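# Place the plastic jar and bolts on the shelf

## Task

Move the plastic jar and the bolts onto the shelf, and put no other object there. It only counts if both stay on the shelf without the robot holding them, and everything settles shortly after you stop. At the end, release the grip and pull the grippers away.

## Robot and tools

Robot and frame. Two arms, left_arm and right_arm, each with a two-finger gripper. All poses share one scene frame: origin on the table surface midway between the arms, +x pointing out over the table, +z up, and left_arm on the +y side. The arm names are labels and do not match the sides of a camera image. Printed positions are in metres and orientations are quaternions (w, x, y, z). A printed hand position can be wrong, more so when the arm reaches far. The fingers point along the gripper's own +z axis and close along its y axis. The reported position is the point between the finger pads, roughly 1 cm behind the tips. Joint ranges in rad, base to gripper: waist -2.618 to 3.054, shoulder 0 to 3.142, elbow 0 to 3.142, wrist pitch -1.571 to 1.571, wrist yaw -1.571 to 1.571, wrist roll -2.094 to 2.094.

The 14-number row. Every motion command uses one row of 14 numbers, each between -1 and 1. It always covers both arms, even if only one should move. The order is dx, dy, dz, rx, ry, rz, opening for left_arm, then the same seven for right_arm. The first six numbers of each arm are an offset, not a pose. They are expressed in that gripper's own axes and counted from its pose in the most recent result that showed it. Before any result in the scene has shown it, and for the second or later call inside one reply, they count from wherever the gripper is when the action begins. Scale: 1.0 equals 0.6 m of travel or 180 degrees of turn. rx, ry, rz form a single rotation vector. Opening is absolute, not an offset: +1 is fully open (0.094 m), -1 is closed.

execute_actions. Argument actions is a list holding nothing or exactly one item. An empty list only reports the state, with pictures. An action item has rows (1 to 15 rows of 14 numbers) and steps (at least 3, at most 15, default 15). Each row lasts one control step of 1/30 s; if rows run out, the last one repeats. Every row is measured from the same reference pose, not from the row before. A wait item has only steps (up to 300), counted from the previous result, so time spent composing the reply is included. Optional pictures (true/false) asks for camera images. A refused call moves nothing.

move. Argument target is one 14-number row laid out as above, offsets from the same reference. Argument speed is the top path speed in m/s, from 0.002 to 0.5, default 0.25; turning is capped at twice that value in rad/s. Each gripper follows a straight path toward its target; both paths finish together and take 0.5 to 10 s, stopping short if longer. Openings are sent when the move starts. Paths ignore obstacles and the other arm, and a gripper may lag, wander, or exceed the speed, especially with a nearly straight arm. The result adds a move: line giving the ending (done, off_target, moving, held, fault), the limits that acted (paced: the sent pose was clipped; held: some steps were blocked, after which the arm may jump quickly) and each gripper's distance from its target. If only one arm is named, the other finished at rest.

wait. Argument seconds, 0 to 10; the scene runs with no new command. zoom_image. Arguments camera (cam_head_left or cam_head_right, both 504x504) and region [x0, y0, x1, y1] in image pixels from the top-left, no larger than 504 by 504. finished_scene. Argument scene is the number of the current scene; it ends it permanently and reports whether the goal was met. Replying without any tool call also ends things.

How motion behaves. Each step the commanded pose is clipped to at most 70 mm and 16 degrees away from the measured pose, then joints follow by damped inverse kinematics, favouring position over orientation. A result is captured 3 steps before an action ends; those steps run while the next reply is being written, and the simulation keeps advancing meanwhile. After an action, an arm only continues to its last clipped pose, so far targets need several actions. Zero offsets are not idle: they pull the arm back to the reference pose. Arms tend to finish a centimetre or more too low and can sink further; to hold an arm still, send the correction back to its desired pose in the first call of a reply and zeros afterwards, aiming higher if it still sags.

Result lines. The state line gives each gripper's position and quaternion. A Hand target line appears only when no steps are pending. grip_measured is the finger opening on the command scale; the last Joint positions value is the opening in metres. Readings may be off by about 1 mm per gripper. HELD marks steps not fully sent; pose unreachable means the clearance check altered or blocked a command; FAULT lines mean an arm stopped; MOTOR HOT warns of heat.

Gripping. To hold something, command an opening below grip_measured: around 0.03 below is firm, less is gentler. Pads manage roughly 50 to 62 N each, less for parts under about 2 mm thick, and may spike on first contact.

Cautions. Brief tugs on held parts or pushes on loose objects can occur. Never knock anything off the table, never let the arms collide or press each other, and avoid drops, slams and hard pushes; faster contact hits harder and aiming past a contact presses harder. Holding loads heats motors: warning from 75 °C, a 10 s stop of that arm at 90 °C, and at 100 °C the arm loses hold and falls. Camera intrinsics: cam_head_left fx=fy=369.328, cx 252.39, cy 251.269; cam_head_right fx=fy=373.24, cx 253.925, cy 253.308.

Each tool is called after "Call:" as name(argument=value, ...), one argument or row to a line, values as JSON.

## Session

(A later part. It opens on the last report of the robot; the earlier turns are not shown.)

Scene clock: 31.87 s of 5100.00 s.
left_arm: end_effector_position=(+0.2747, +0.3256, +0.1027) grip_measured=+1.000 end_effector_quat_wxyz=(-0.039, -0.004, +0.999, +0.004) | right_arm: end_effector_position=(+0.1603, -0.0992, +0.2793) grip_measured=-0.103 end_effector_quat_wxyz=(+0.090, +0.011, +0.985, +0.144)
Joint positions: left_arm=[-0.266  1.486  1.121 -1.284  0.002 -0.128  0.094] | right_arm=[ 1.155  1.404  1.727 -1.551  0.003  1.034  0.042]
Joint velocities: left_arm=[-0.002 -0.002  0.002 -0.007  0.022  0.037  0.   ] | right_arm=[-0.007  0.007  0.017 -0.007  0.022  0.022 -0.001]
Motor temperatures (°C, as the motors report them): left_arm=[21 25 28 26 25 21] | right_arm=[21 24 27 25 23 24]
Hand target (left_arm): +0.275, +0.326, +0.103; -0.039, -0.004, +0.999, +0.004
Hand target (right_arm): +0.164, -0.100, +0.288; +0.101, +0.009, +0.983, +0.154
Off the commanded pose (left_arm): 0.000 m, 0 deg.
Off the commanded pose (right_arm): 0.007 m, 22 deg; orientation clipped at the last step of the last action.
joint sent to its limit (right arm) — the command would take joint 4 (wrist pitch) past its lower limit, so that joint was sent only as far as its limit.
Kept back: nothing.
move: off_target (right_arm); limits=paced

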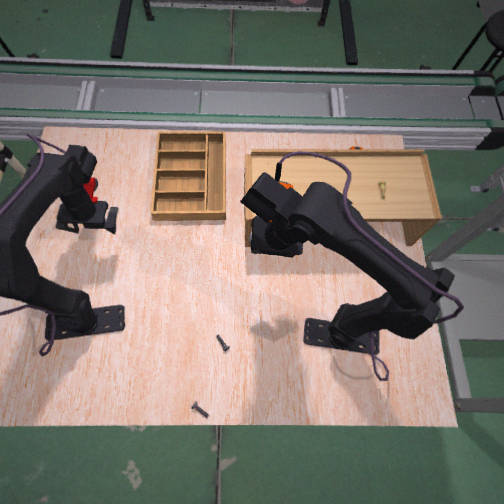

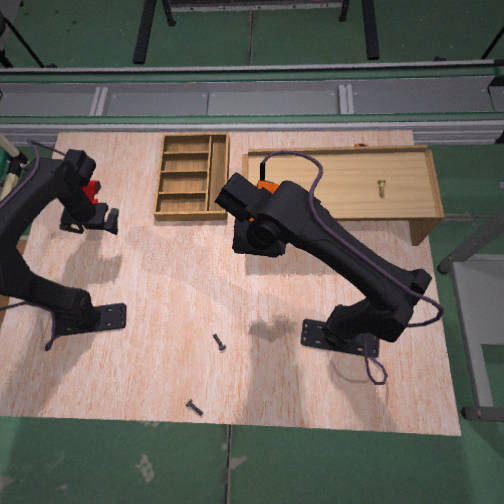

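Call:
move(
  target=[0,0,0,0,0,0,1,-0.323,-0.13,0.09,0.09,0.058,0,-1],
)

Call:
move(
  target=[0,0,0,0,0,0,1,0,0,0.03,0,0.03,0,-1],
  speed=0.04,
)

Scene clock: 33.53 s of 5100.00 s.
left_arm: end_effector_position=(+0.2747, +0.3256, +0.1027) grip_measured=+1.000 end_effector_quat_wxyz=(-0.039, -0.004, +0.999, +0.004) | right_arm: end_effector_position=(+0.3616, -0.1677, +0.2243) grip_measured=-0.102 end_effector_quat_wxyz=(+0.079, +0.017, +0.995, +0.050)
Joint positions: left_arm=[-0.266  1.486  1.121 -1.284  0.002 -0.128  0.094] | right_arm=[ 0.571  1.897  2.063 -1.552 -0.021  0.466  0.042]
Joint velocities: left_arm=[ 0.007 -0.007 -0.002 -0.007 -0.051  0.051  0.   ] | right_arm=[ 0.007  0.007  0.007  0.022 -0.037 -0.007  0.   ]
Motor temperatures (°C, as the motors report them): left_arm=[21 25 28 25 25 21] | right_arm=[21 24 27 25 23 24]
Hand target (left_arm): +0.275, +0.326, +0.103; -0.039, -0.004, +0.999, +0.004
Hand target (right_arm): +0.365, -0.169, +0.241; +0.106, +0.013, +0.993, +0.054
Off the commanded pose (left_arm): 0.000 m, 0 deg.
Off the commanded pose (right_arm): 0.015 m, 11 deg.
joint sent to its limit (right arm) — the command would take joint 4 (wrist pitch) past its lower limit, so that joint was sent only as far as its limit.
Kept back: nothing.
move: off_target (right_arm)

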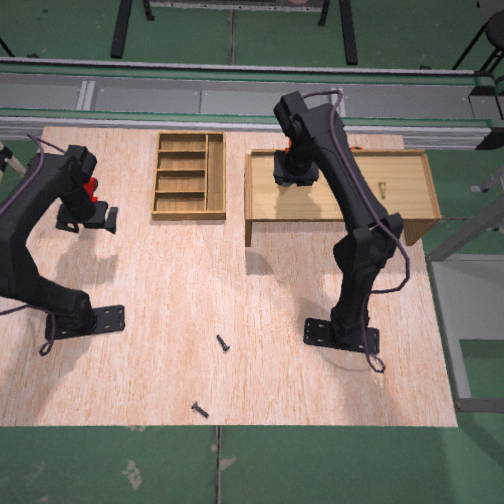

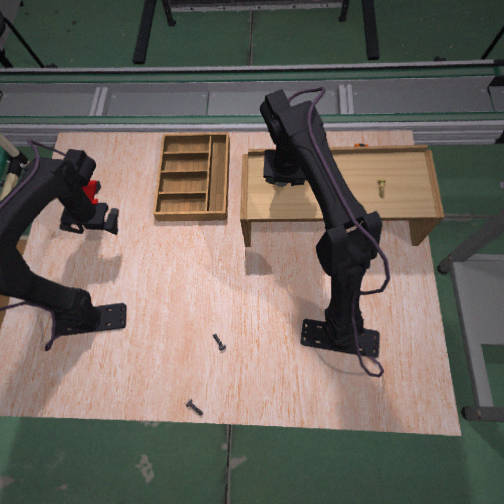

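Scene clock: 34.93 s of 5100.00 s.
left_arm: end_effector_position=(+0.2747, +0.3256, +0.1027) grip_measured=+1.000 end_effector_quat_wxyz=(-0.039, -0.004, +0.999, +0.004) | right_arm: end_effector_position=(+0.3637, -0.1642, +0.2121) grip_measured=-0.102 end_effector_quat_wxyz=(+0.057, +0.014, +0.997, +0.057)
Joint positions: left_arm=[-0.266  1.486  1.121 -1.284  0.002 -0.128  0.094] | right_arm=[ 0.561  1.931  2.063 -1.552 -0.055  0.452  0.042]
Joint velocities: left_arm=[ 0.012 -0.007  0.007 -0.081 -0.081  0.007  0.   ] | right_arm=[-0.012  0.002  0.002  0.051  0.037  0.037 -0.   ]
Motor temperatures (°C, as the motors report them): left_arm=[21 24 28 25 25 21] | right_arm=[21 24 27 25 23 24]
Hand target (left_arm): +0.275, +0.326, +0.103; -0.039, -0.004, +0.999, +0.004
Hand target (right_arm): +0.364, -0.167, +0.206; +0.046, +0.016, +0.997, +0.056
Off the commanded pose (left_arm): 0.000 m, 0 deg.
Off the commanded pose (right_arm): 0.006 m, 3 deg.
joint sent to its limit (right arm) — the command would take joint 4 (wrist pitch) past its lower limit, so that joint was sent only as far as its limit.
Kept back: nothing.
move: off_target (right_arm)

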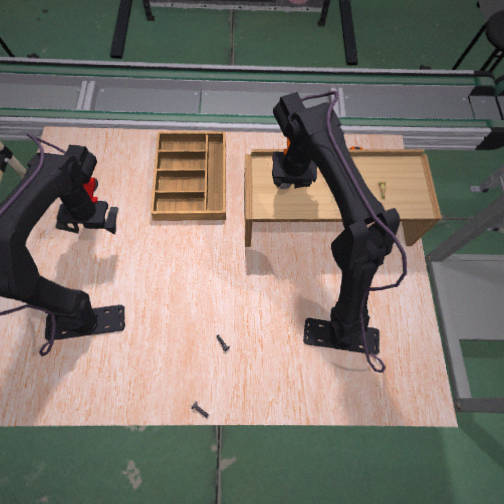

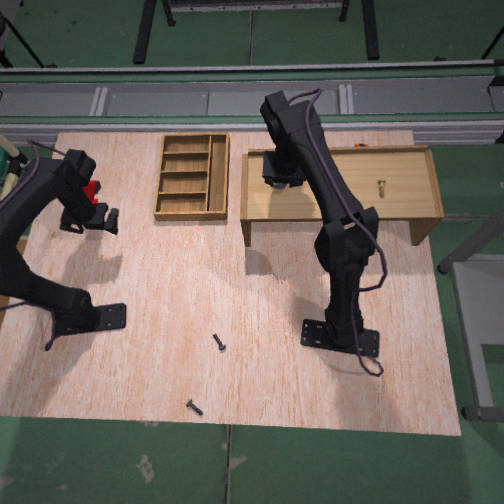

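Call:
move(
  target=[0,0,0,0,0,0,1,0,0,0,0,0,0,1],
)

Call:
move(
  target=[0,0,0,0,0,0,1,0,0,-0.13,0,0,0,1],
)

Call:
move(
  target=[0,0,0,0,0,0,1,0.4,0.1,-0.05,0,0,0,1],
)

Scene clock: 35.87 s of 5100.00 s.
left_arm: end_effector_position=(+0.2747, +0.3256, +0.1027) grip_measured=+1.000 end_effector_quat_wxyz=(-0.039, -0.004, +0.999, +0.004) | right_arm: end_effector_position=(+0.3637, -0.1642, +0.2121) grip_measured=+1.000 end_effector_quat_wxyz=(+0.057, +0.014, +0.997, +0.057)
Joint positions: left_arm=[-0.266  1.486  1.121 -1.284  0.002 -0.128  0.094] | right_arm=[ 0.561  1.931  2.063 -1.552 -0.055  0.452  0.094]
Joint velocities: left_arm=[ 0.002 -0.007 -0.027 -0.007 -0.022 -0.051  0.   ] | right_arm=[-0.002 -0.007 -0.012 -0.051  0.007  0.007  0.   ]
Motor temperatures (°C, as the motors report them): left_arm=[21 24 28 25 25 21] | right_arm=[21 24 27 25 23 24]
Hand target (left_arm): +0.275, +0.326, +0.103; -0.039, -0.004, +0.999, +0.004
Hand target (right_arm): +0.364, -0.164, +0.212; +0.057, +0.014, +0.997, +0.057
Off the commanded pose (left_arm): 0.000 m, 0 deg.
Off the commanded pose (right_arm): 0.000 m, 0 deg.
Kept back: nothing.
move: done

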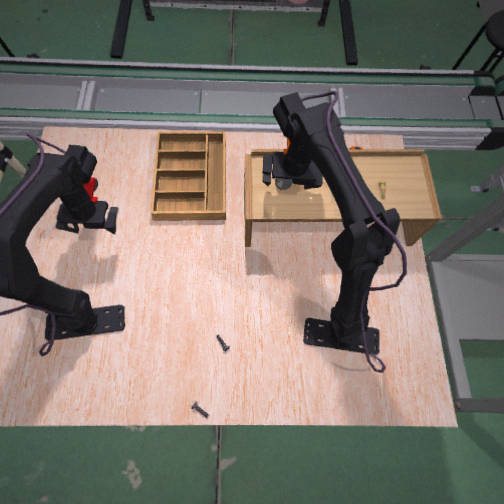

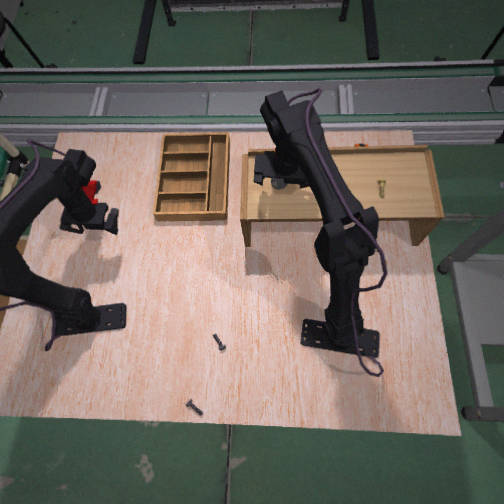

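Scene clock: 36.67 s of 5100.00 s.
left_arm: end_effector_position=(+0.2747, +0.3256, +0.1027) grip_measured=+1.000 end_effector_quat_wxyz=(-0.039, -0.004, +0.999, +0.004) | right_arm: end_effector_position=(+0.3528, -0.1691, +0.2820) grip_measured=+1.000 end_effector_quat_wxyz=(+0.149, +0.011, +0.984, +0.099)
Joint positions: left_arm=[-0.266  1.486  1.121 -1.284  0.002 -0.128  0.094] | right_arm=[ 0.561  1.782  2.12  -1.552 -0.055  0.452  0.094]
Joint velocities: left_arm=[-0.007 -0.007 -0.002 -0.007  0.066  0.007  0.   ] | right_arm=[-0.012  0.007 -0.022 -0.007  0.022 -0.007  0.   ]
Motor temperatures (°C, as the motors report them): left_arm=[21 24 28 25 25 21] | right_arm=[21 24 27 25 23 24]
Hand target (left_arm): +0.275, +0.326, +0.103; -0.039, -0.004, +0.999, +0.004
Hand target (right_arm): +0.355, -0.171, +0.290; +0.160, +0.015, +0.981, +0.105
Off the commanded pose (left_arm): 0.000 m, 0 deg.
Off the commanded pose (right_arm): 0.008 m, 12 deg.
joint sent to its limit (right arm) — the command would take joint 4 (wrist pitch) past its lower limit, so that joint was sent only as far as its limit.
Kept back: nothing.
move: off_target (right_arm)

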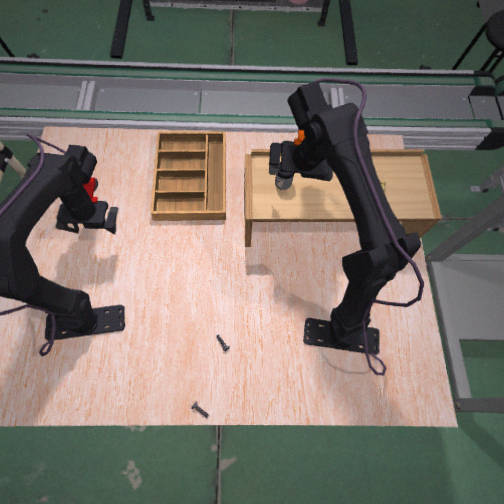

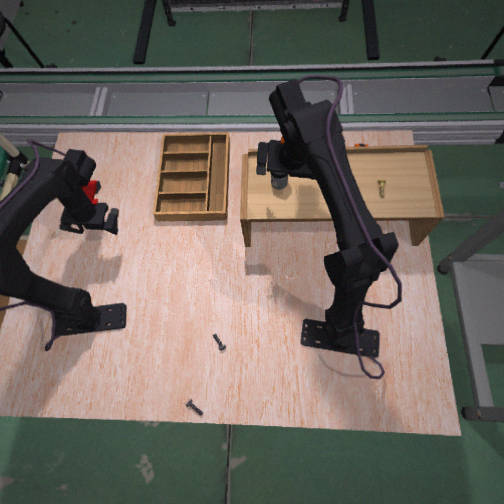

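Scene clock: 38.40 s of 5100.00 s.
left_arm: end_effector_position=(+0.2747, +0.3256, +0.1027) grip_measured=+1.000 end_effector_quat_wxyz=(-0.039, -0.004, +0.999, +0.004) | right_arm: end_effector_position=(+0.1078, -0.0997, +0.2507) grip_measured=+1.000 end_effector_quat_wxyz=(+0.133, +0.013, +0.986, +0.103)
Joint positions: left_arm=[-0.266  1.486  1.121 -1.284  0.002 -0.128  0.094] | right_arm=[ 1.485  1.328  1.547 -1.528  0.214  1.34   0.094]
Joint velocities: left_arm=[-0.012 -0.012 -0.017  0.007  0.051 -0.037  0.   ] | right_arm=[-0.002  0.002 -0.007 -0.066 -0.051 -0.007  0.   ]
Motor temperatures (°C, as the motors report them): left_arm=[21 24 28 25 25 21] | right_arm=[21 24 27 25 23 24]
Hand target (left_arm): +0.275, +0.326, +0.103; -0.039, -0.004, +0.999, +0.004
Hand target (right_arm): +0.108, -0.105, +0.251; +0.141, +0.012, +0.985, +0.097
Off the commanded pose (left_arm): 0.000 m, 0 deg.
Off the commanded pose (right_arm): 0.008 m, 2 deg.
Kept back: nothing.
move: done

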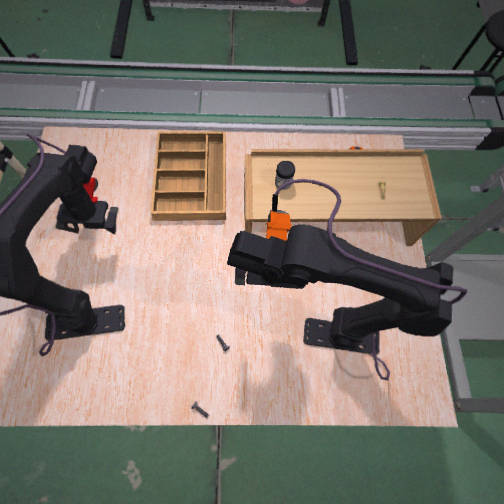

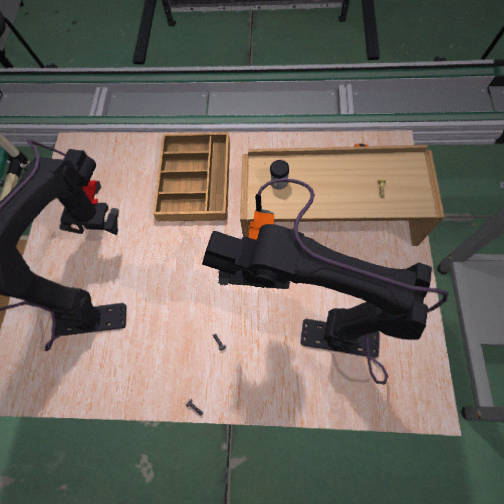

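Call:
move(
  target=[0,0,0,0,0,0,1,0.297,0.098,0.277,0.067,0.084,0,0.8],
)

Call:
move(
  target=[0,0,0,0,0,0,1,0,0,0,0,0,-0.21,0.8],
)

Scene clock: 40.23 s of 5100.00 s.
left_arm: end_effector_position=(+0.2747, +0.3256, +0.1027) grip_measured=+1.000 end_effector_quat_wxyz=(-0.039, -0.004, +0.999, +0.004) | right_arm: end_effector_position=(-0.0168, -0.0095, +0.0494) grip_measured=+0.803 end_effector_quat_wxyz=(+0.003, +0.015, +1.000, -0.016)
Joint positions: left_arm=[-0.266  1.486  1.121 -1.284  0.002 -0.128  0.094] | right_arm=[ 1.813  1.842  1.299 -1.061  0.002  1.701  0.085]
Joint velocities: left_arm=[-0.007  0.007 -0.002 -0.007  0.007  0.037  0.   ] | right_arm=[-0.017 -0.002  0.007  0.022  0.007  0.037  0.   ]
Motor temperatures (°C, as the motors report them): left_arm=[21 24 28 25 25 21] | right_arm=[21 24 27 25 23 24]
Hand target (left_arm): +0.275, +0.326, +0.103; -0.039, -0.004, +0.999, +0.004
Hand target (right_arm): -0.020, -0.006, +0.055; -0.001, +0.015, +1.000, -0.005
Off the commanded pose (left_arm): 0.000 m, 0 deg.
Off the commanded pose (right_arm): 0.015 m, 2 deg.
Kept back: nothing.
move: off_target (right_arm)

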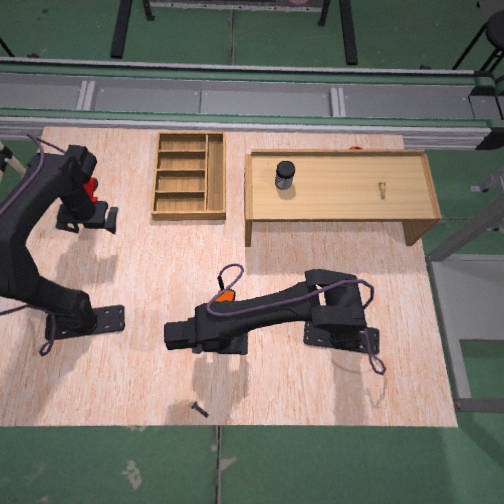

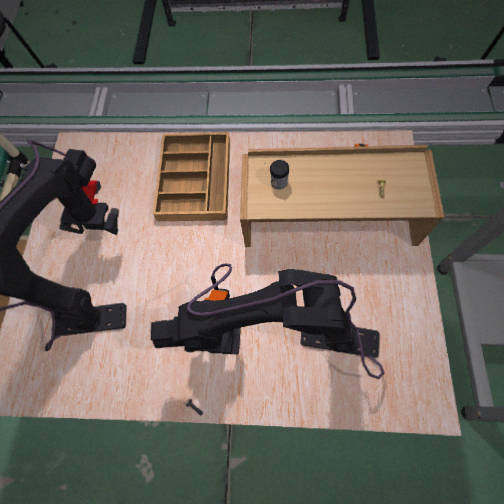

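Scene clock: 42.10 s of 5100.00 s.
left_arm: end_effector_position=(+0.2747, +0.3256, +0.1027) grip_measured=+1.000 end_effector_quat_wxyz=(-0.039, -0.004, +0.999, +0.004) | right_arm: end_effector_position=(-0.0169, -0.0095, +0.0494) grip_measured=+0.803 end_effector_quat_wxyz=(-0.003, -0.306, +0.952, -0.016)
Joint positions: left_arm=[-0.266  1.486  1.121 -1.284  0.002 -0.128  0.094] | right_arm=[ 1.813  1.842  1.299 -1.061  0.002  1.05   0.085]
Joint velocities: left_arm=[ 0.002 -0.002 -0.012  0.007 -0.037  0.066  0.   ] | right_arm=[-0.007 -0.002  0.002  0.051 -0.037  0.037  0.   ]
Motor temperatures (°C, as the motors report them): left_arm=[21 24 28 25 25 21] | right_arm=[21 24 27 25 23 24]
Hand target (left_arm): +0.275, +0.326, +0.103; -0.039, -0.004, +0.999, +0.004
Hand target (right_arm): -0.017, -0.009, +0.049; -0.003, -0.310, +0.951, -0.016
Off the commanded pose (left_arm): 0.000 m, 0 deg.
Off the commanded pose (right_arm): 0.000 m, 0 deg.
Kept back: nothing.
move: done

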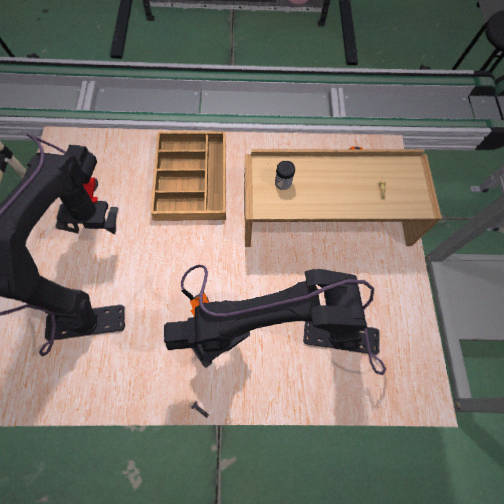

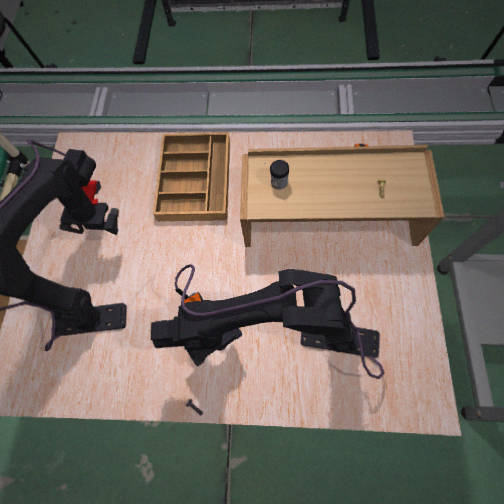

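Call:
move(
  target=[0,0,0,0,0,0,1,0,0,0.068,0,0,0,0.8],
  speed=0.06,
)

Call:
move(
  target=[0,0,0,0,0,0,1,0,0,0.004,0,0,0,-1],
)

Call:
move(
  target=[0,0,0,0,0,0,1,-0.103,-0.36,-0.43,0,0,0,-1],
)

Scene clock: 43.53 s of 5100.00 s.
left_arm: end_effector_position=(+0.2747, +0.3256, +0.1027) grip_measured=+1.000 end_effector_quat_wxyz=(-0.039, -0.004, +0.999, +0.004) | right_arm: end_effector_position=(-0.0169, -0.0095, +0.0115) grip_measured=+0.803 end_effector_quat_wxyz=(-0.002, -0.307, +0.952, -0.015)
Joint positions: left_arm=[-0.266  1.486  1.121 -1.284  0.002 -0.128  0.094] | right_arm=[ 1.813  1.893  1.205 -0.913  0.002  1.048  0.085]
Joint velocities: left_arm=[-0.007 -0.017  0.007 -0.066  0.037 -0.051  0.   ] | right_arm=[ 0.027 -0.007  0.012 -0.051 -0.007 -0.037 -0.   ]
Motor temperatures (°C, as the motors report them): left_arm=[21 24 28 25 25 21] | right_arm=[21 24 27 25 23 24]
Hand target (left_arm): +0.275, +0.326, +0.103; -0.039, -0.004, +0.999, +0.004
Hand target (right_arm): -0.016, -0.011, +0.009; -0.002, -0.306, +0.952, -0.016
Off the commanded pose (left_arm): 0.000 m, 0 deg.
Off the commanded pose (right_arm): 0.003 m, 0 deg.
Kept back: nothing.
move: done

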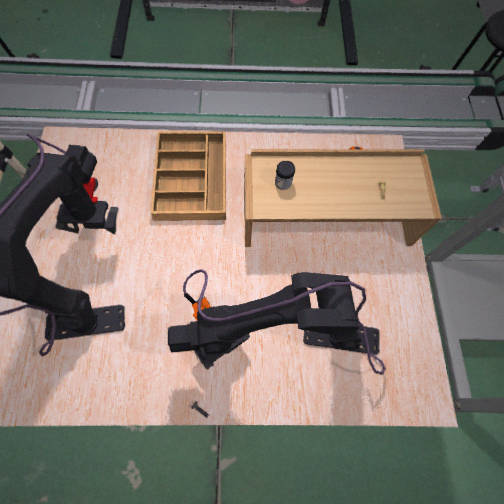

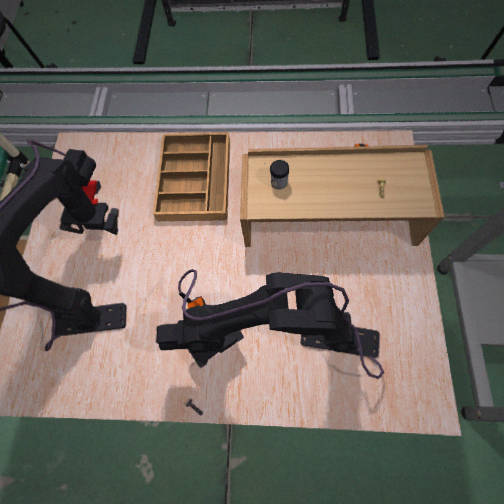

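Scene clock: 44.23 s of 5100.00 s.
left_arm: end_effector_position=(+0.2747, +0.3256, +0.1027) grip_measured=+1.000 end_effector_quat_wxyz=(-0.039, -0.004, +0.999, +0.004) | right_arm: end_effector_position=(-0.0169, -0.0094, +0.0115) grip_measured=-0.862 end_effector_quat_wxyz=(-0.002, -0.307, +0.952, -0.015)
Joint positions: left_arm=[-0.266  1.486  1.121 -1.284  0.002 -0.128  0.094] | right_arm=[ 1.813  1.893  1.205 -0.913  0.002  1.048  0.006]
Joint velocities: left_arm=[ 0.002  0.007  0.007  0.022 -0.022 -0.066  0.   ] | right_arm=[-0.027  0.017 -0.007 -0.037 -0.022 -0.007  0.001]
Motor temperatures (°C, as the motors report them): left_arm=[21 24 28 25 25 21] | right_arm=[21 24 26 25 23 24]
Hand target (left_arm): +0.275, +0.326, +0.103; -0.039, -0.004, +0.999, +0.004
Hand target (right_arm): -0.017, -0.010, +0.009; -0.002, -0.307, +0.952, -0.015
Off the commanded pose (left_arm): 0.000 m, 0 deg.
Off the commanded pose (right_arm): 0.002 m, 0 deg.
Kept back: nothing.
move: done

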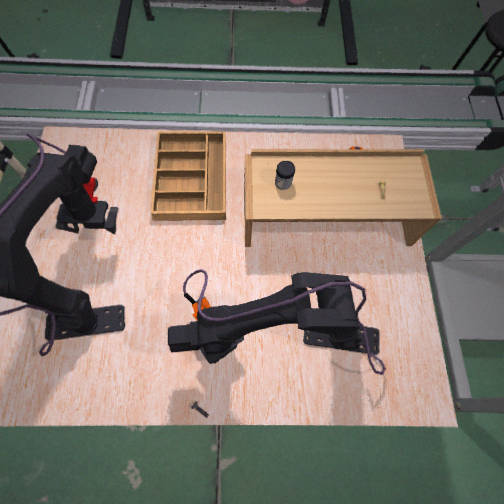

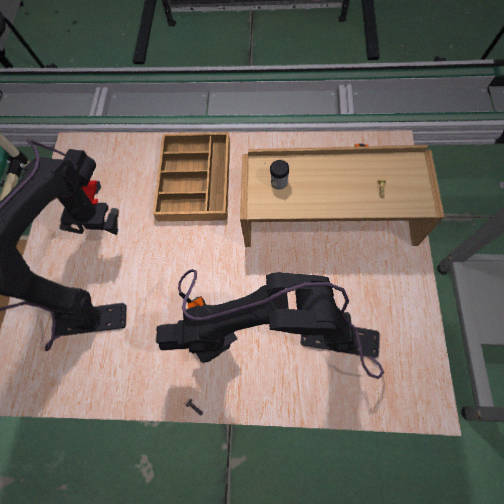

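Scene clock: 46.33 s of 5100.00 s.
left_arm: end_effector_position=(+0.2747, +0.3256, +0.1027) grip_measured=+1.000 end_effector_quat_wxyz=(-0.039, -0.004, +0.999, +0.004) | right_arm: end_effector_position=(+0.1571, -0.1329, +0.2714) grip_measured=-0.862 end_effector_quat_wxyz=(+0.138, -0.304, +0.938, +0.096)
Joint positions: left_arm=[-0.266  1.486  1.121 -1.284  0.002 -0.128  0.094] | right_arm=[ 1.099  1.29   1.608 -1.551  0.012  0.328  0.006]
Joint velocities: left_arm=[-0.002  0.012  0.007  0.022 -0.037  0.037  0.   ] | right_arm=[ 0.017 -0.007 -0.007  0.081 -0.066 -0.051 -0.   ]
Motor temperatures (°C, as the motors report them): left_arm=[21 24 28 25 24 21] | right_arm=[21 24 27 25 23 24]
Hand target (left_arm): +0.275, +0.326, +0.103; -0.039, -0.004, +0.999, +0.004
Hand target (right_arm): +0.160, -0.134, +0.280; +0.153, -0.305, +0.935, +0.100
Off the commanded pose (left_arm): 0.000 m, 0 deg.
Off the commanded pose (right_arm): 0.009 m, 21 deg; orientation clipped at the last step of the last action.
joint sent to its limit (right arm) — the command would take joint 4 (wrist pitch) past its lower limit, so that joint was sent only as far as its limit.
Kept back: nothing.
move: off_target (right_arm); limits=paced

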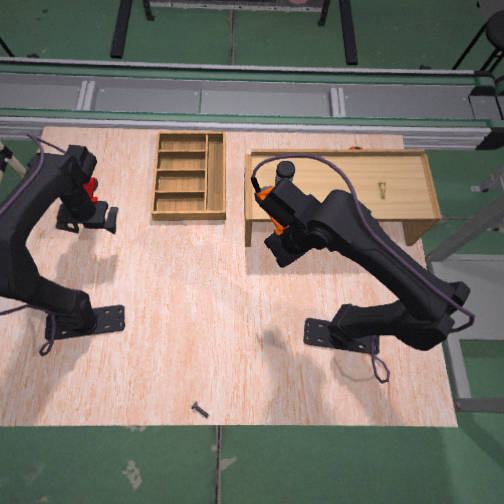

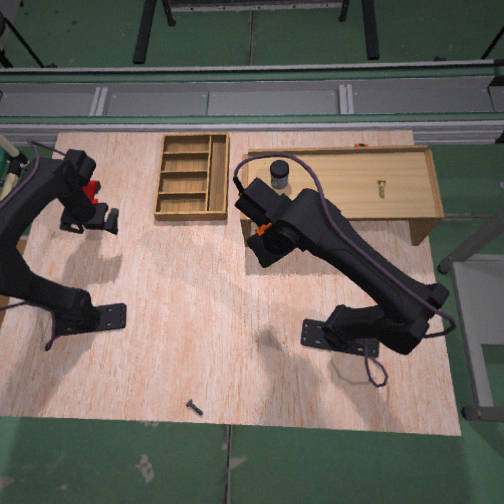

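Call:
execute_actions(
  actions=[],
)

Call:
move(
  target=[0,0,0,0,0,0,1,-0.08,-0.43,0.08,0.03,0.1,0,-1],
)

Scene clock: 46.53 s of 5100.00 s.
left_arm: end_effector_position=(+0.2747, +0.3256, +0.1027) grip_measured=+1.000 end_effector_quat_wxyz=(-0.039, -0.004, +0.999, +0.004) | right_arm: end_effector_position=(+0.1571, -0.1329, +0.2714) grip_measured=-0.862 end_effector_quat_wxyz=(+0.138, -0.306, +0.937, +0.096)
Joint positions: left_arm=[-0.266  1.486  1.121 -1.284  0.002 -0.128  0.094] | right_arm=[ 1.099  1.29   1.608 -1.551  0.012  0.325  0.006]
Joint velocities: left_arm=[-0.002  0.002  0.002  0.022  0.037 -0.095  0.   ] | right_arm=[-0.007 -0.007  0.012 -0.007  0.007 -0.022 -0.001]
Motor temperatures (°C, as the motors report them): left_arm=[21 24 28 25 24 21] | right_arm=[21 24 27 25 23 24]
Hand target (left_arm): +0.275, +0.326, +0.103; -0.039, -0.004, +0.999, +0.004
Hand target (right_arm): +0.160, -0.134, +0.280; +0.153, -0.305, +0.935, +0.100
Off the commanded pose (left_arm): 0.000 m, 0 deg.
Off the commanded pose (right_arm): 0.009 m, 21 deg; orientation clipped at the last step of the last action.
Kept back: nothing.
Steps of this call (steps 1 to 6: nothing new was sent). Readings (end_effector_position):
1: left_arm (+0.2747, +0.3256, +0.1027) | right_arm (+0.1571, -0.1329, +0.2714)
2: left_arm (+0.2747, +0.3256, +0.1027) | right_arm (+0.1571, -0.1329, +0.2714)
4: left_arm (+0.2747, +0.3256, +0.1027) | right_arm (+0.1571, -0.1329, +0.2714)
6: the state above

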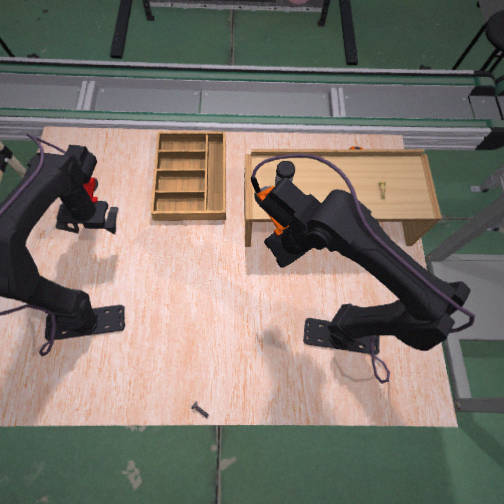

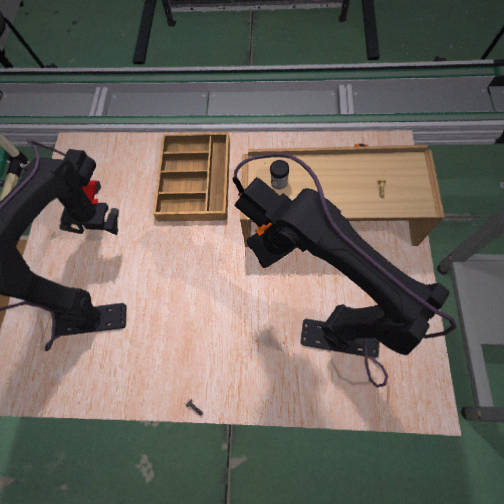

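Scene clock: 48.20 s of 5100.00 s.
left_arm: end_effector_position=(+0.2747, +0.3256, +0.1027) grip_measured=+1.000 end_effector_quat_wxyz=(-0.039, -0.004, +0.999, +0.004) | right_arm: end_effector_position=(+0.3610, -0.2999, +0.2060) grip_measured=-0.862 end_effector_quat_wxyz=(+0.048, -0.304, +0.951, -0.005)
Joint positions: left_arm=[-0.266  1.486  1.121 -1.284  0.002 -0.128  0.094] | right_arm=[ 0.222  1.809  1.884 -1.549 -0.012 -0.538  0.006]
Joint velocities: left_arm=[-0.002 -0.007  0.007 -0.007 -0.066  0.007  0.   ] | right_arm=[-0.002 -0.017 -0.012  0.007 -0.037 -0.037 -0.001]
Motor temperatures (°C, as the motors report them): left_arm=[21 24 28 25 24 21] | right_arm=[21 24 27 25 23 24]
Hand target (left_arm): +0.275, +0.326, +0.103; -0.039, -0.004, +0.999, +0.004
Hand target (right_arm): +0.364, -0.302, +0.219; +0.068, -0.307, +0.949, -0.014
Off the commanded pose (left_arm): 0.000 m, 0 deg.
Off the commanded pose (right_arm): 0.011 m, 5 deg.
joint sent to its limit (right arm) — the command would take joint 4 (wrist pitch) past its lower limit, so that joint was sent only as far as its limit.
Kept back: nothing.
move: off_target (right_arm)

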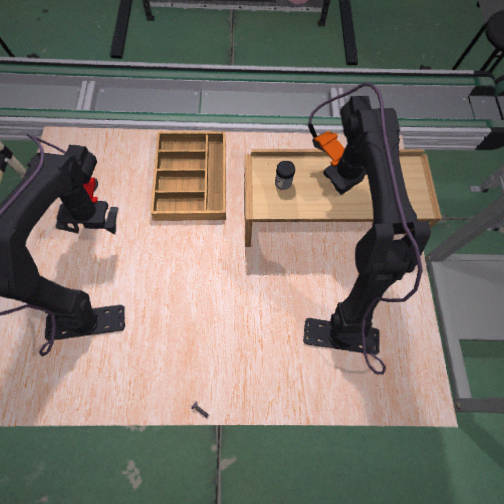

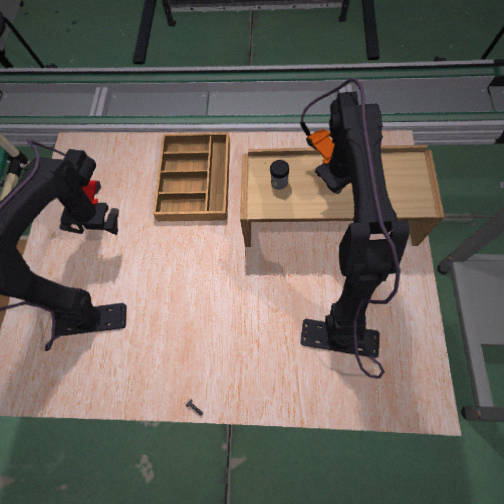

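Call:
move(
  target=[0,0,0,0,0,0,1,0,0,0.01,0,0,0,-1],
  speed=0.05,
)

Call:
move(
  target=[0,0,0,0,0,0,1,0,0,-0.015,0,0,0,0.6],
)

Call:
move(
  target=[0,0,0,0,0,0,1,0.2,0.2,-0.13,0,0,0,0.8],
)

Call:
move(
  target=[0,0,0,0,0,0,1,-0.05,0.4,0,0,0,0,0.8],
)

Scene clock: 49.13 s of 5100.00 s.
left_arm: end_effector_position=(+0.2747, +0.3256, +0.1027) grip_measured=+1.000 end_effector_quat_wxyz=(-0.039, -0.004, +0.999, +0.004) | right_arm: end_effector_position=(+0.3598, -0.3002, +0.2006) grip_measured=-0.862 end_effector_quat_wxyz=(+0.043, -0.305, +0.951, -0.004)
Joint positions: left_arm=[-0.266  1.486  1.121 -1.284  0.002 -0.128  0.094] | right_arm=[ 0.222  1.809  1.862 -1.539 -0.011 -0.54   0.006]
Joint velocities: left_arm=[ 0.002 -0.002 -0.007  0.051 -0.051  0.037  0.   ] | right_arm=[ 0.007  0.002  0.017 -0.007 -0.022 -0.066 -0.   ]
Motor temperatures (°C, as the motors report them): left_arm=[21 24 28 25 24 21] | right_arm=[21 24 27 25 23 24]
Hand target (left_arm): +0.275, +0.326, +0.103; -0.039, -0.004, +0.999, +0.004
Hand target (right_arm): +0.361, -0.300, +0.200; +0.048, -0.304, +0.951, -0.005
Off the commanded pose (left_arm): 0.000 m, 0 deg.
Off the commanded pose (right_arm): 0.002 m, 1 deg.
Kept back: nothing.
move: done

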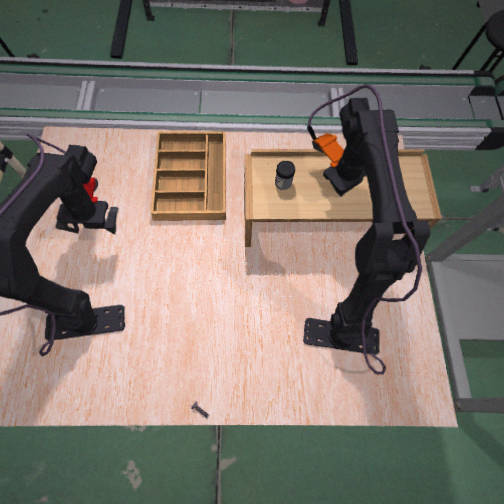

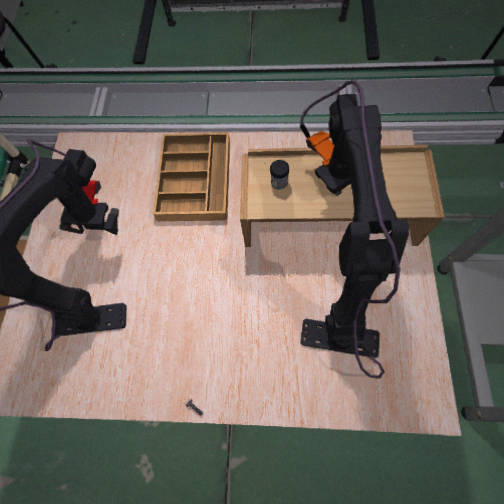

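Scene clock: 49.83 s of 5100.00 s.
left_arm: end_effector_position=(+0.2747, +0.3256, +0.1027) grip_measured=+1.000 end_effector_quat_wxyz=(-0.039, -0.004, +0.999, +0.004) | right_arm: end_effector_position=(+0.3580, -0.3003, +0.2004) grip_measured=+0.597 end_effector_quat_wxyz=(+0.039, -0.306, +0.951, -0.003)
Joint positions: left_arm=[-0.266  1.486  1.121 -1.284  0.002 -0.128  0.094] | right_arm=[ 0.222  1.809  1.862 -1.546 -0.011 -0.54   0.075]
Joint velocities: left_arm=[-0.007 -0.002  0.007  0.022  0.022 -0.022  0.   ] | right_arm=[ 0.002 -0.012 -0.027  0.022 -0.037  0.022 -0.   ]
Motor temperatures (°C, as the motors report them): left_arm=[21 24 28 25 24 21] | right_arm=[21 24 27 25 23 24]
Hand target (left_arm): +0.275, +0.326, +0.103; -0.039, -0.004, +0.999, +0.004
Hand target (right_arm): +0.359, -0.300, +0.209; +0.051, -0.305, +0.951, -0.006
Off the commanded pose (left_arm): 0.000 m, 0 deg.
Off the commanded pose (right_arm): 0.009 m, 0 deg.
joint sent to its limit (right arm) — the command would take joint 4 (wrist pitch) past its lower limit, so that joint was sent only as far as its limit.
Kept back: nothing.
move: done

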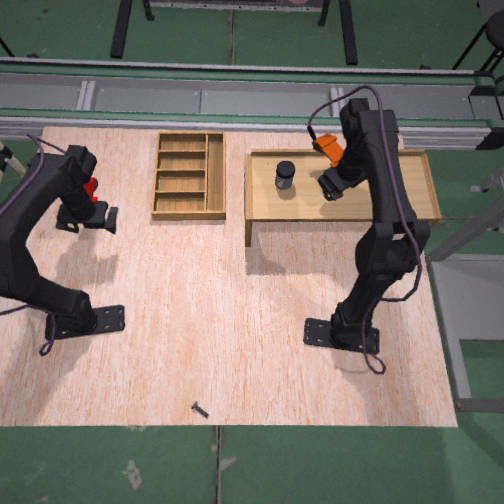

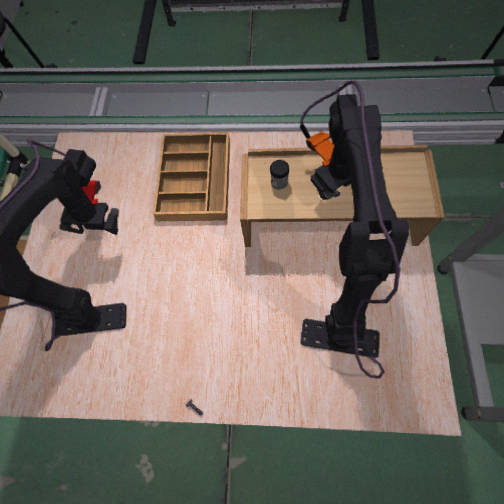

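Scene clock: 51.23 s of 5100.00 s.
left_arm: end_effector_position=(+0.2747, +0.3256, +0.1027) grip_measured=+1.000 end_effector_quat_wxyz=(-0.039, -0.004, +0.999, +0.004) | right_arm: end_effector_position=(+0.1858, -0.2733, +0.2739) grip_measured=+0.797 end_effector_quat_wxyz=(+0.228, -0.303, +0.925, +0.004)
Joint positions: left_arm=[-0.266  1.486  1.121 -1.284  0.002 -0.128  0.094] | right_arm=[ 0.456  0.979  1.42  -1.551 -0.008 -0.317  0.084]
Joint velocities: left_arm=[ 0.002  0.002  0.002  0.007 -0.051 -0.022  0.   ] | right_arm=[-0.007 -0.012  0.007 -0.066  0.051  0.051 -0.   ]
Motor temperatures (°C, as the motors report them): left_arm=[21 24 28 25 24 21] | right_arm=[21 24 27 25 23 24]
Hand target (left_arm): +0.275, +0.326, +0.103; -0.039, -0.004, +0.999, +0.004
Hand target (right_arm): +0.185, -0.273, +0.270; +0.220, -0.302, +0.927, +0.002
Off the commanded pose (left_arm): 0.000 m, 0 deg.
Off the commanded pose (right_arm): 0.008 m, 22 deg; orientation clipped at the last step of the last action.
joint sent to its limit (right arm) — the command would take joint 4 (wrist pitch) past its lower limit, so that joint was sent only as far as its limit.
Kept back: nothing.
move: off_target (right_arm); limits=paced

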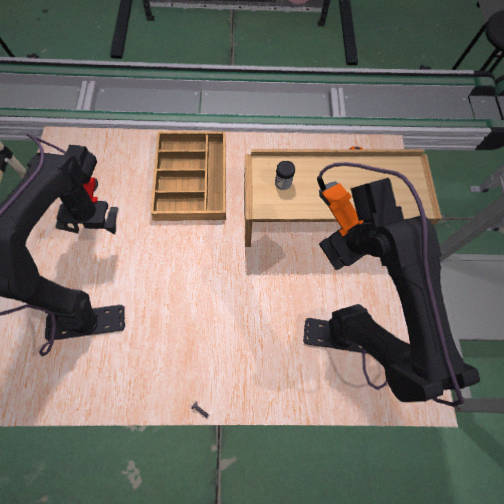

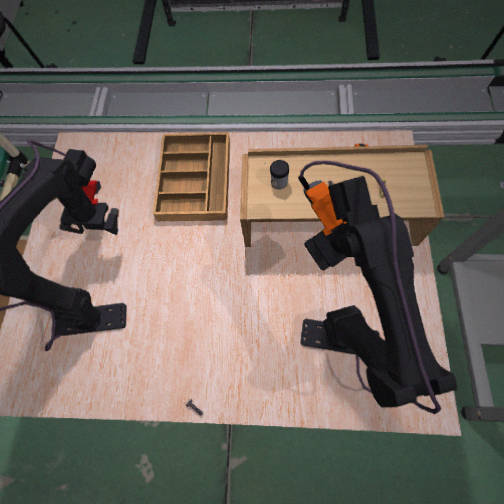

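Scene clock: 52.87 s of 5100.00 s.
left_arm: end_effector_position=(+0.2747, +0.3256, +0.1027) grip_measured=+1.000 end_effector_quat_wxyz=(-0.039, -0.004, +0.999, +0.004) | right_arm: end_effector_position=(+0.0618, -0.0629, +0.2332) grip_measured=+0.797 end_effector_quat_wxyz=(+0.207, -0.312, +0.927, +0.011)
Joint positions: left_arm=[-0.266  1.486  1.121 -1.284  0.002 -0.128  0.094] | right_arm=[ 1.799  1.48   1.58  -1.545  0.4    0.981  0.084]
Joint velocities: left_arm=[-0.002 -0.002 -0.017 -0.139 -0.022  0.022  0.   ] | right_arm=[-0.002 -0.012  0.007  0.007 -0.022  0.051 -0.001]
Motor temperatures (°C, as the motors report them): left_arm=[21 24 28 25 24 21] | right_arm=[21 24 27 25 23 24]
Hand target (left_arm): +0.275, +0.326, +0.103; -0.039, -0.004, +0.999, +0.004
Hand target (right_arm): +0.064, -0.060, +0.247; +0.223, -0.306, +0.925, +0.027
Off the commanded pose (left_arm): 0.000 m, 0 deg.
Off the commanded pose (right_arm): 0.024 m, 3 deg.
joint sent to its limit (right arm) — the command would take joint 4 (wrist pitch) past its lower limit, so that joint was sent only as far as its limit.
Kept back: nothing.
move: off_target (right_arm)

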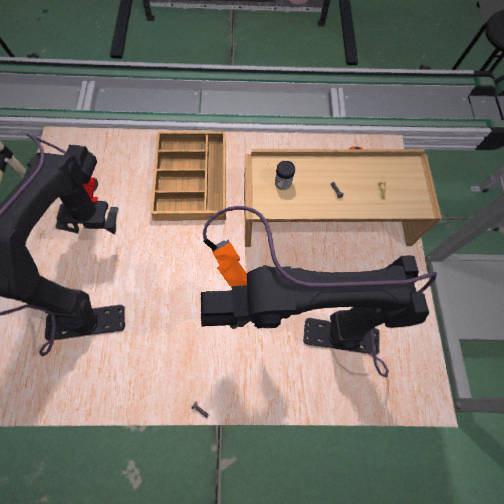

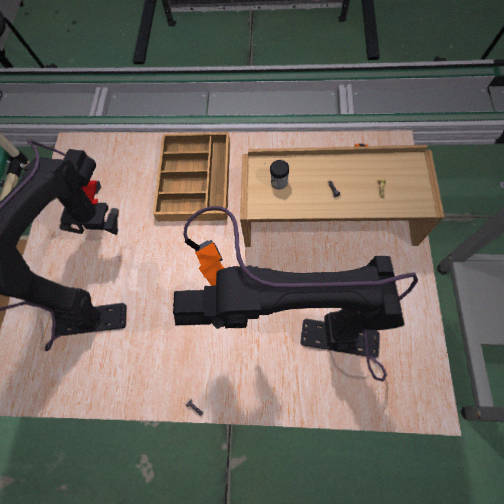

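Call:
move(
  target=[0,0,0,0,0,0,1,0.3,0.416,0.13,-0.035,0.13,-0.09,0.8],
)

Scene clock: 54.97 s of 5100.00 s.
left_arm: end_effector_position=(+0.2747, +0.3256, +0.1027) grip_measured=+1.000 end_effector_quat_wxyz=(-0.039, -0.004, +0.999, +0.004) | right_arm: end_effector_position=(-0.1772, +0.0321, +0.0426) grip_measured=+0.797 end_effector_quat_wxyz=(-0.002, -0.443, +0.895, -0.057)
Joint positions: left_arm=[-0.266  1.486  1.121 -1.284  0.002 -0.128  0.094] | right_arm=[ 2.197  2.269  1.903 -1.319 -0.006  1.137  0.084]
Joint velocities: left_arm=[ 0.012 -0.002 -0.002 -0.022 -0.022 -0.066  0.   ] | right_arm=[ 0.007  0.002 -0.007 -0.022 -0.066  0.037 -0.001]
Motor temperatures (°C, as the motors report them): left_arm=[21 24 28 25 24 21] | right_arm=[21 24 27 25 23 24]
Hand target (left_arm): +0.275, +0.326, +0.103; -0.039, -0.004, +0.999, +0.004
Hand target (right_arm): -0.183, +0.038, +0.057; -0.005, -0.444, +0.896, -0.037
Off the commanded pose (left_arm): 0.000 m, 0 deg.
Off the commanded pose (right_arm): 0.026 m, 3 deg.
Kept back: nothing.
move: off_target (right_arm)

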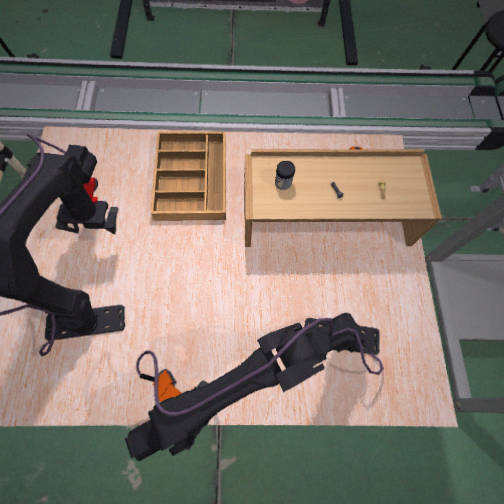

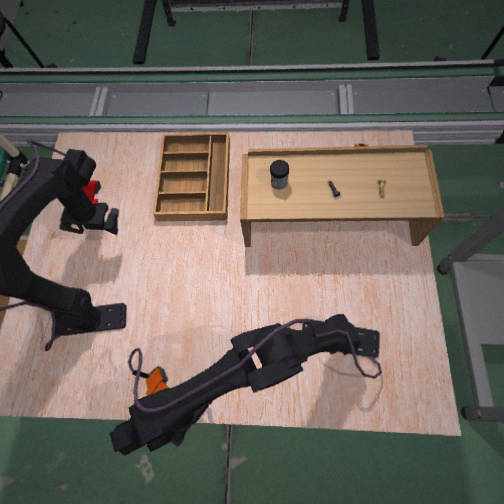

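Call:
move(
  target=[0,0,0,0,0,0,1,-0.015,0.03,0.04,-0.03,-0.017,0,0.8],
  speed=0.08,
)

Scene clock: 56.43 s of 5100.00 s.
left_arm: end_effector_position=(+0.2747, +0.3256, +0.1027) grip_measured=+1.000 end_effector_quat_wxyz=(-0.039, -0.004, +0.999, +0.004) | right_arm: end_effector_position=(-0.1847, +0.0460, +0.0103) grip_measured=+0.797 end_effector_quat_wxyz=(-0.003, -0.443, +0.896, -0.013)
Joint positions: left_arm=[-0.266  1.486  1.121 -1.284  0.002 -0.128  0.094] | right_arm=[ 2.197  2.269  1.779 -1.108 -0.007  1.137  0.084]
Joint velocities: left_arm=[-0.007  0.002 -0.002  0.051  0.022 -0.022  0.   ] | right_arm=[-0.007 -0.007 -0.017  0.007  0.022 -0.022  0.   ]
Motor temperatures (°C, as the motors report them): left_arm=[21 24 28 25 24 21] | right_arm=[21 25 27 25 23 24]
Hand target (left_arm): +0.275, +0.326, +0.103; -0.039, -0.004, +0.999, +0.004
Hand target (right_arm): -0.185, +0.047, +0.017; +0.001, -0.444, +0.896, -0.003
Off the commanded pose (left_arm): 0.000 m, 0 deg.
Off the commanded pose (right_arm): 0.006 m, 1 deg.
Kept back: nothing.
move: done

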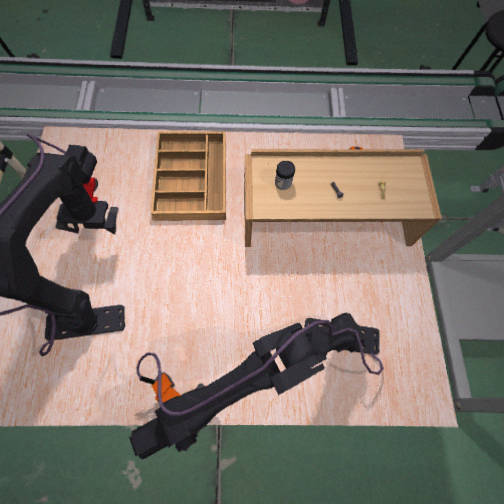

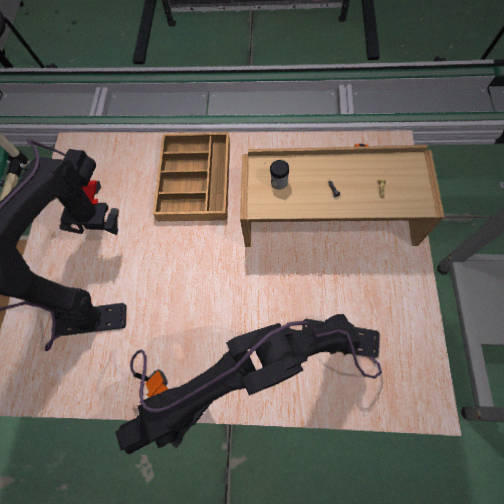

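Call:
move(
  target=[0,0,0,0,0,0,1,0,0,-0.005,0,0,0,-1],
)

Scene clock: 57.37 s of 5100.00 s.
left_arm: end_effector_position=(+0.2747, +0.3256, +0.1027) grip_measured=+1.000 end_effector_quat_wxyz=(-0.039, -0.004, +0.999, +0.004) | right_arm: end_effector_position=(-0.1875, +0.0457, +0.0100) grip_measured=-0.860 end_effector_quat_wxyz=(-0.009, -0.444, +0.896, -0.012)
Joint positions: left_arm=[-0.266  1.486  1.121 -1.284  0.002 -0.128  0.094] | right_arm=[ 2.199  2.269  1.779 -1.103 -0.018  1.136  0.007]
Joint velocities: left_arm=[ 0.002 -0.012 -0.007 -0.081  0.007 -0.11   0.   ] | right_arm=[ 0.017 -0.002  0.017  0.066  0.022 -0.007 -0.   ]
Motor temperatures (°C, as the motors report them): left_arm=[21 24 28 25 24 21] | right_arm=[21 25 27 25 23 24]
Hand target (left_arm): +0.275, +0.326, +0.103; -0.039, -0.004, +0.999, +0.004
Hand target (right_arm): -0.185, +0.046, +0.013; -0.003, -0.443, +0.896, -0.013
Off the commanded pose (left_arm): 0.000 m, 0 deg.
Off the commanded pose (right_arm): 0.004 m, 1 deg.
Kept back: nothing.
move: done

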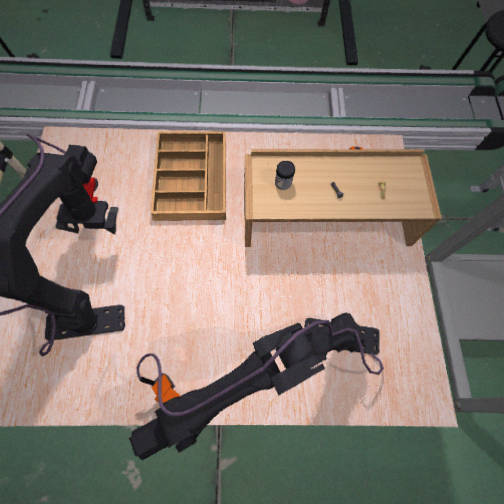

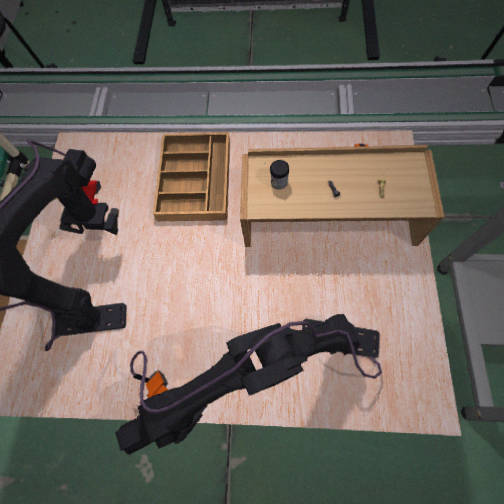

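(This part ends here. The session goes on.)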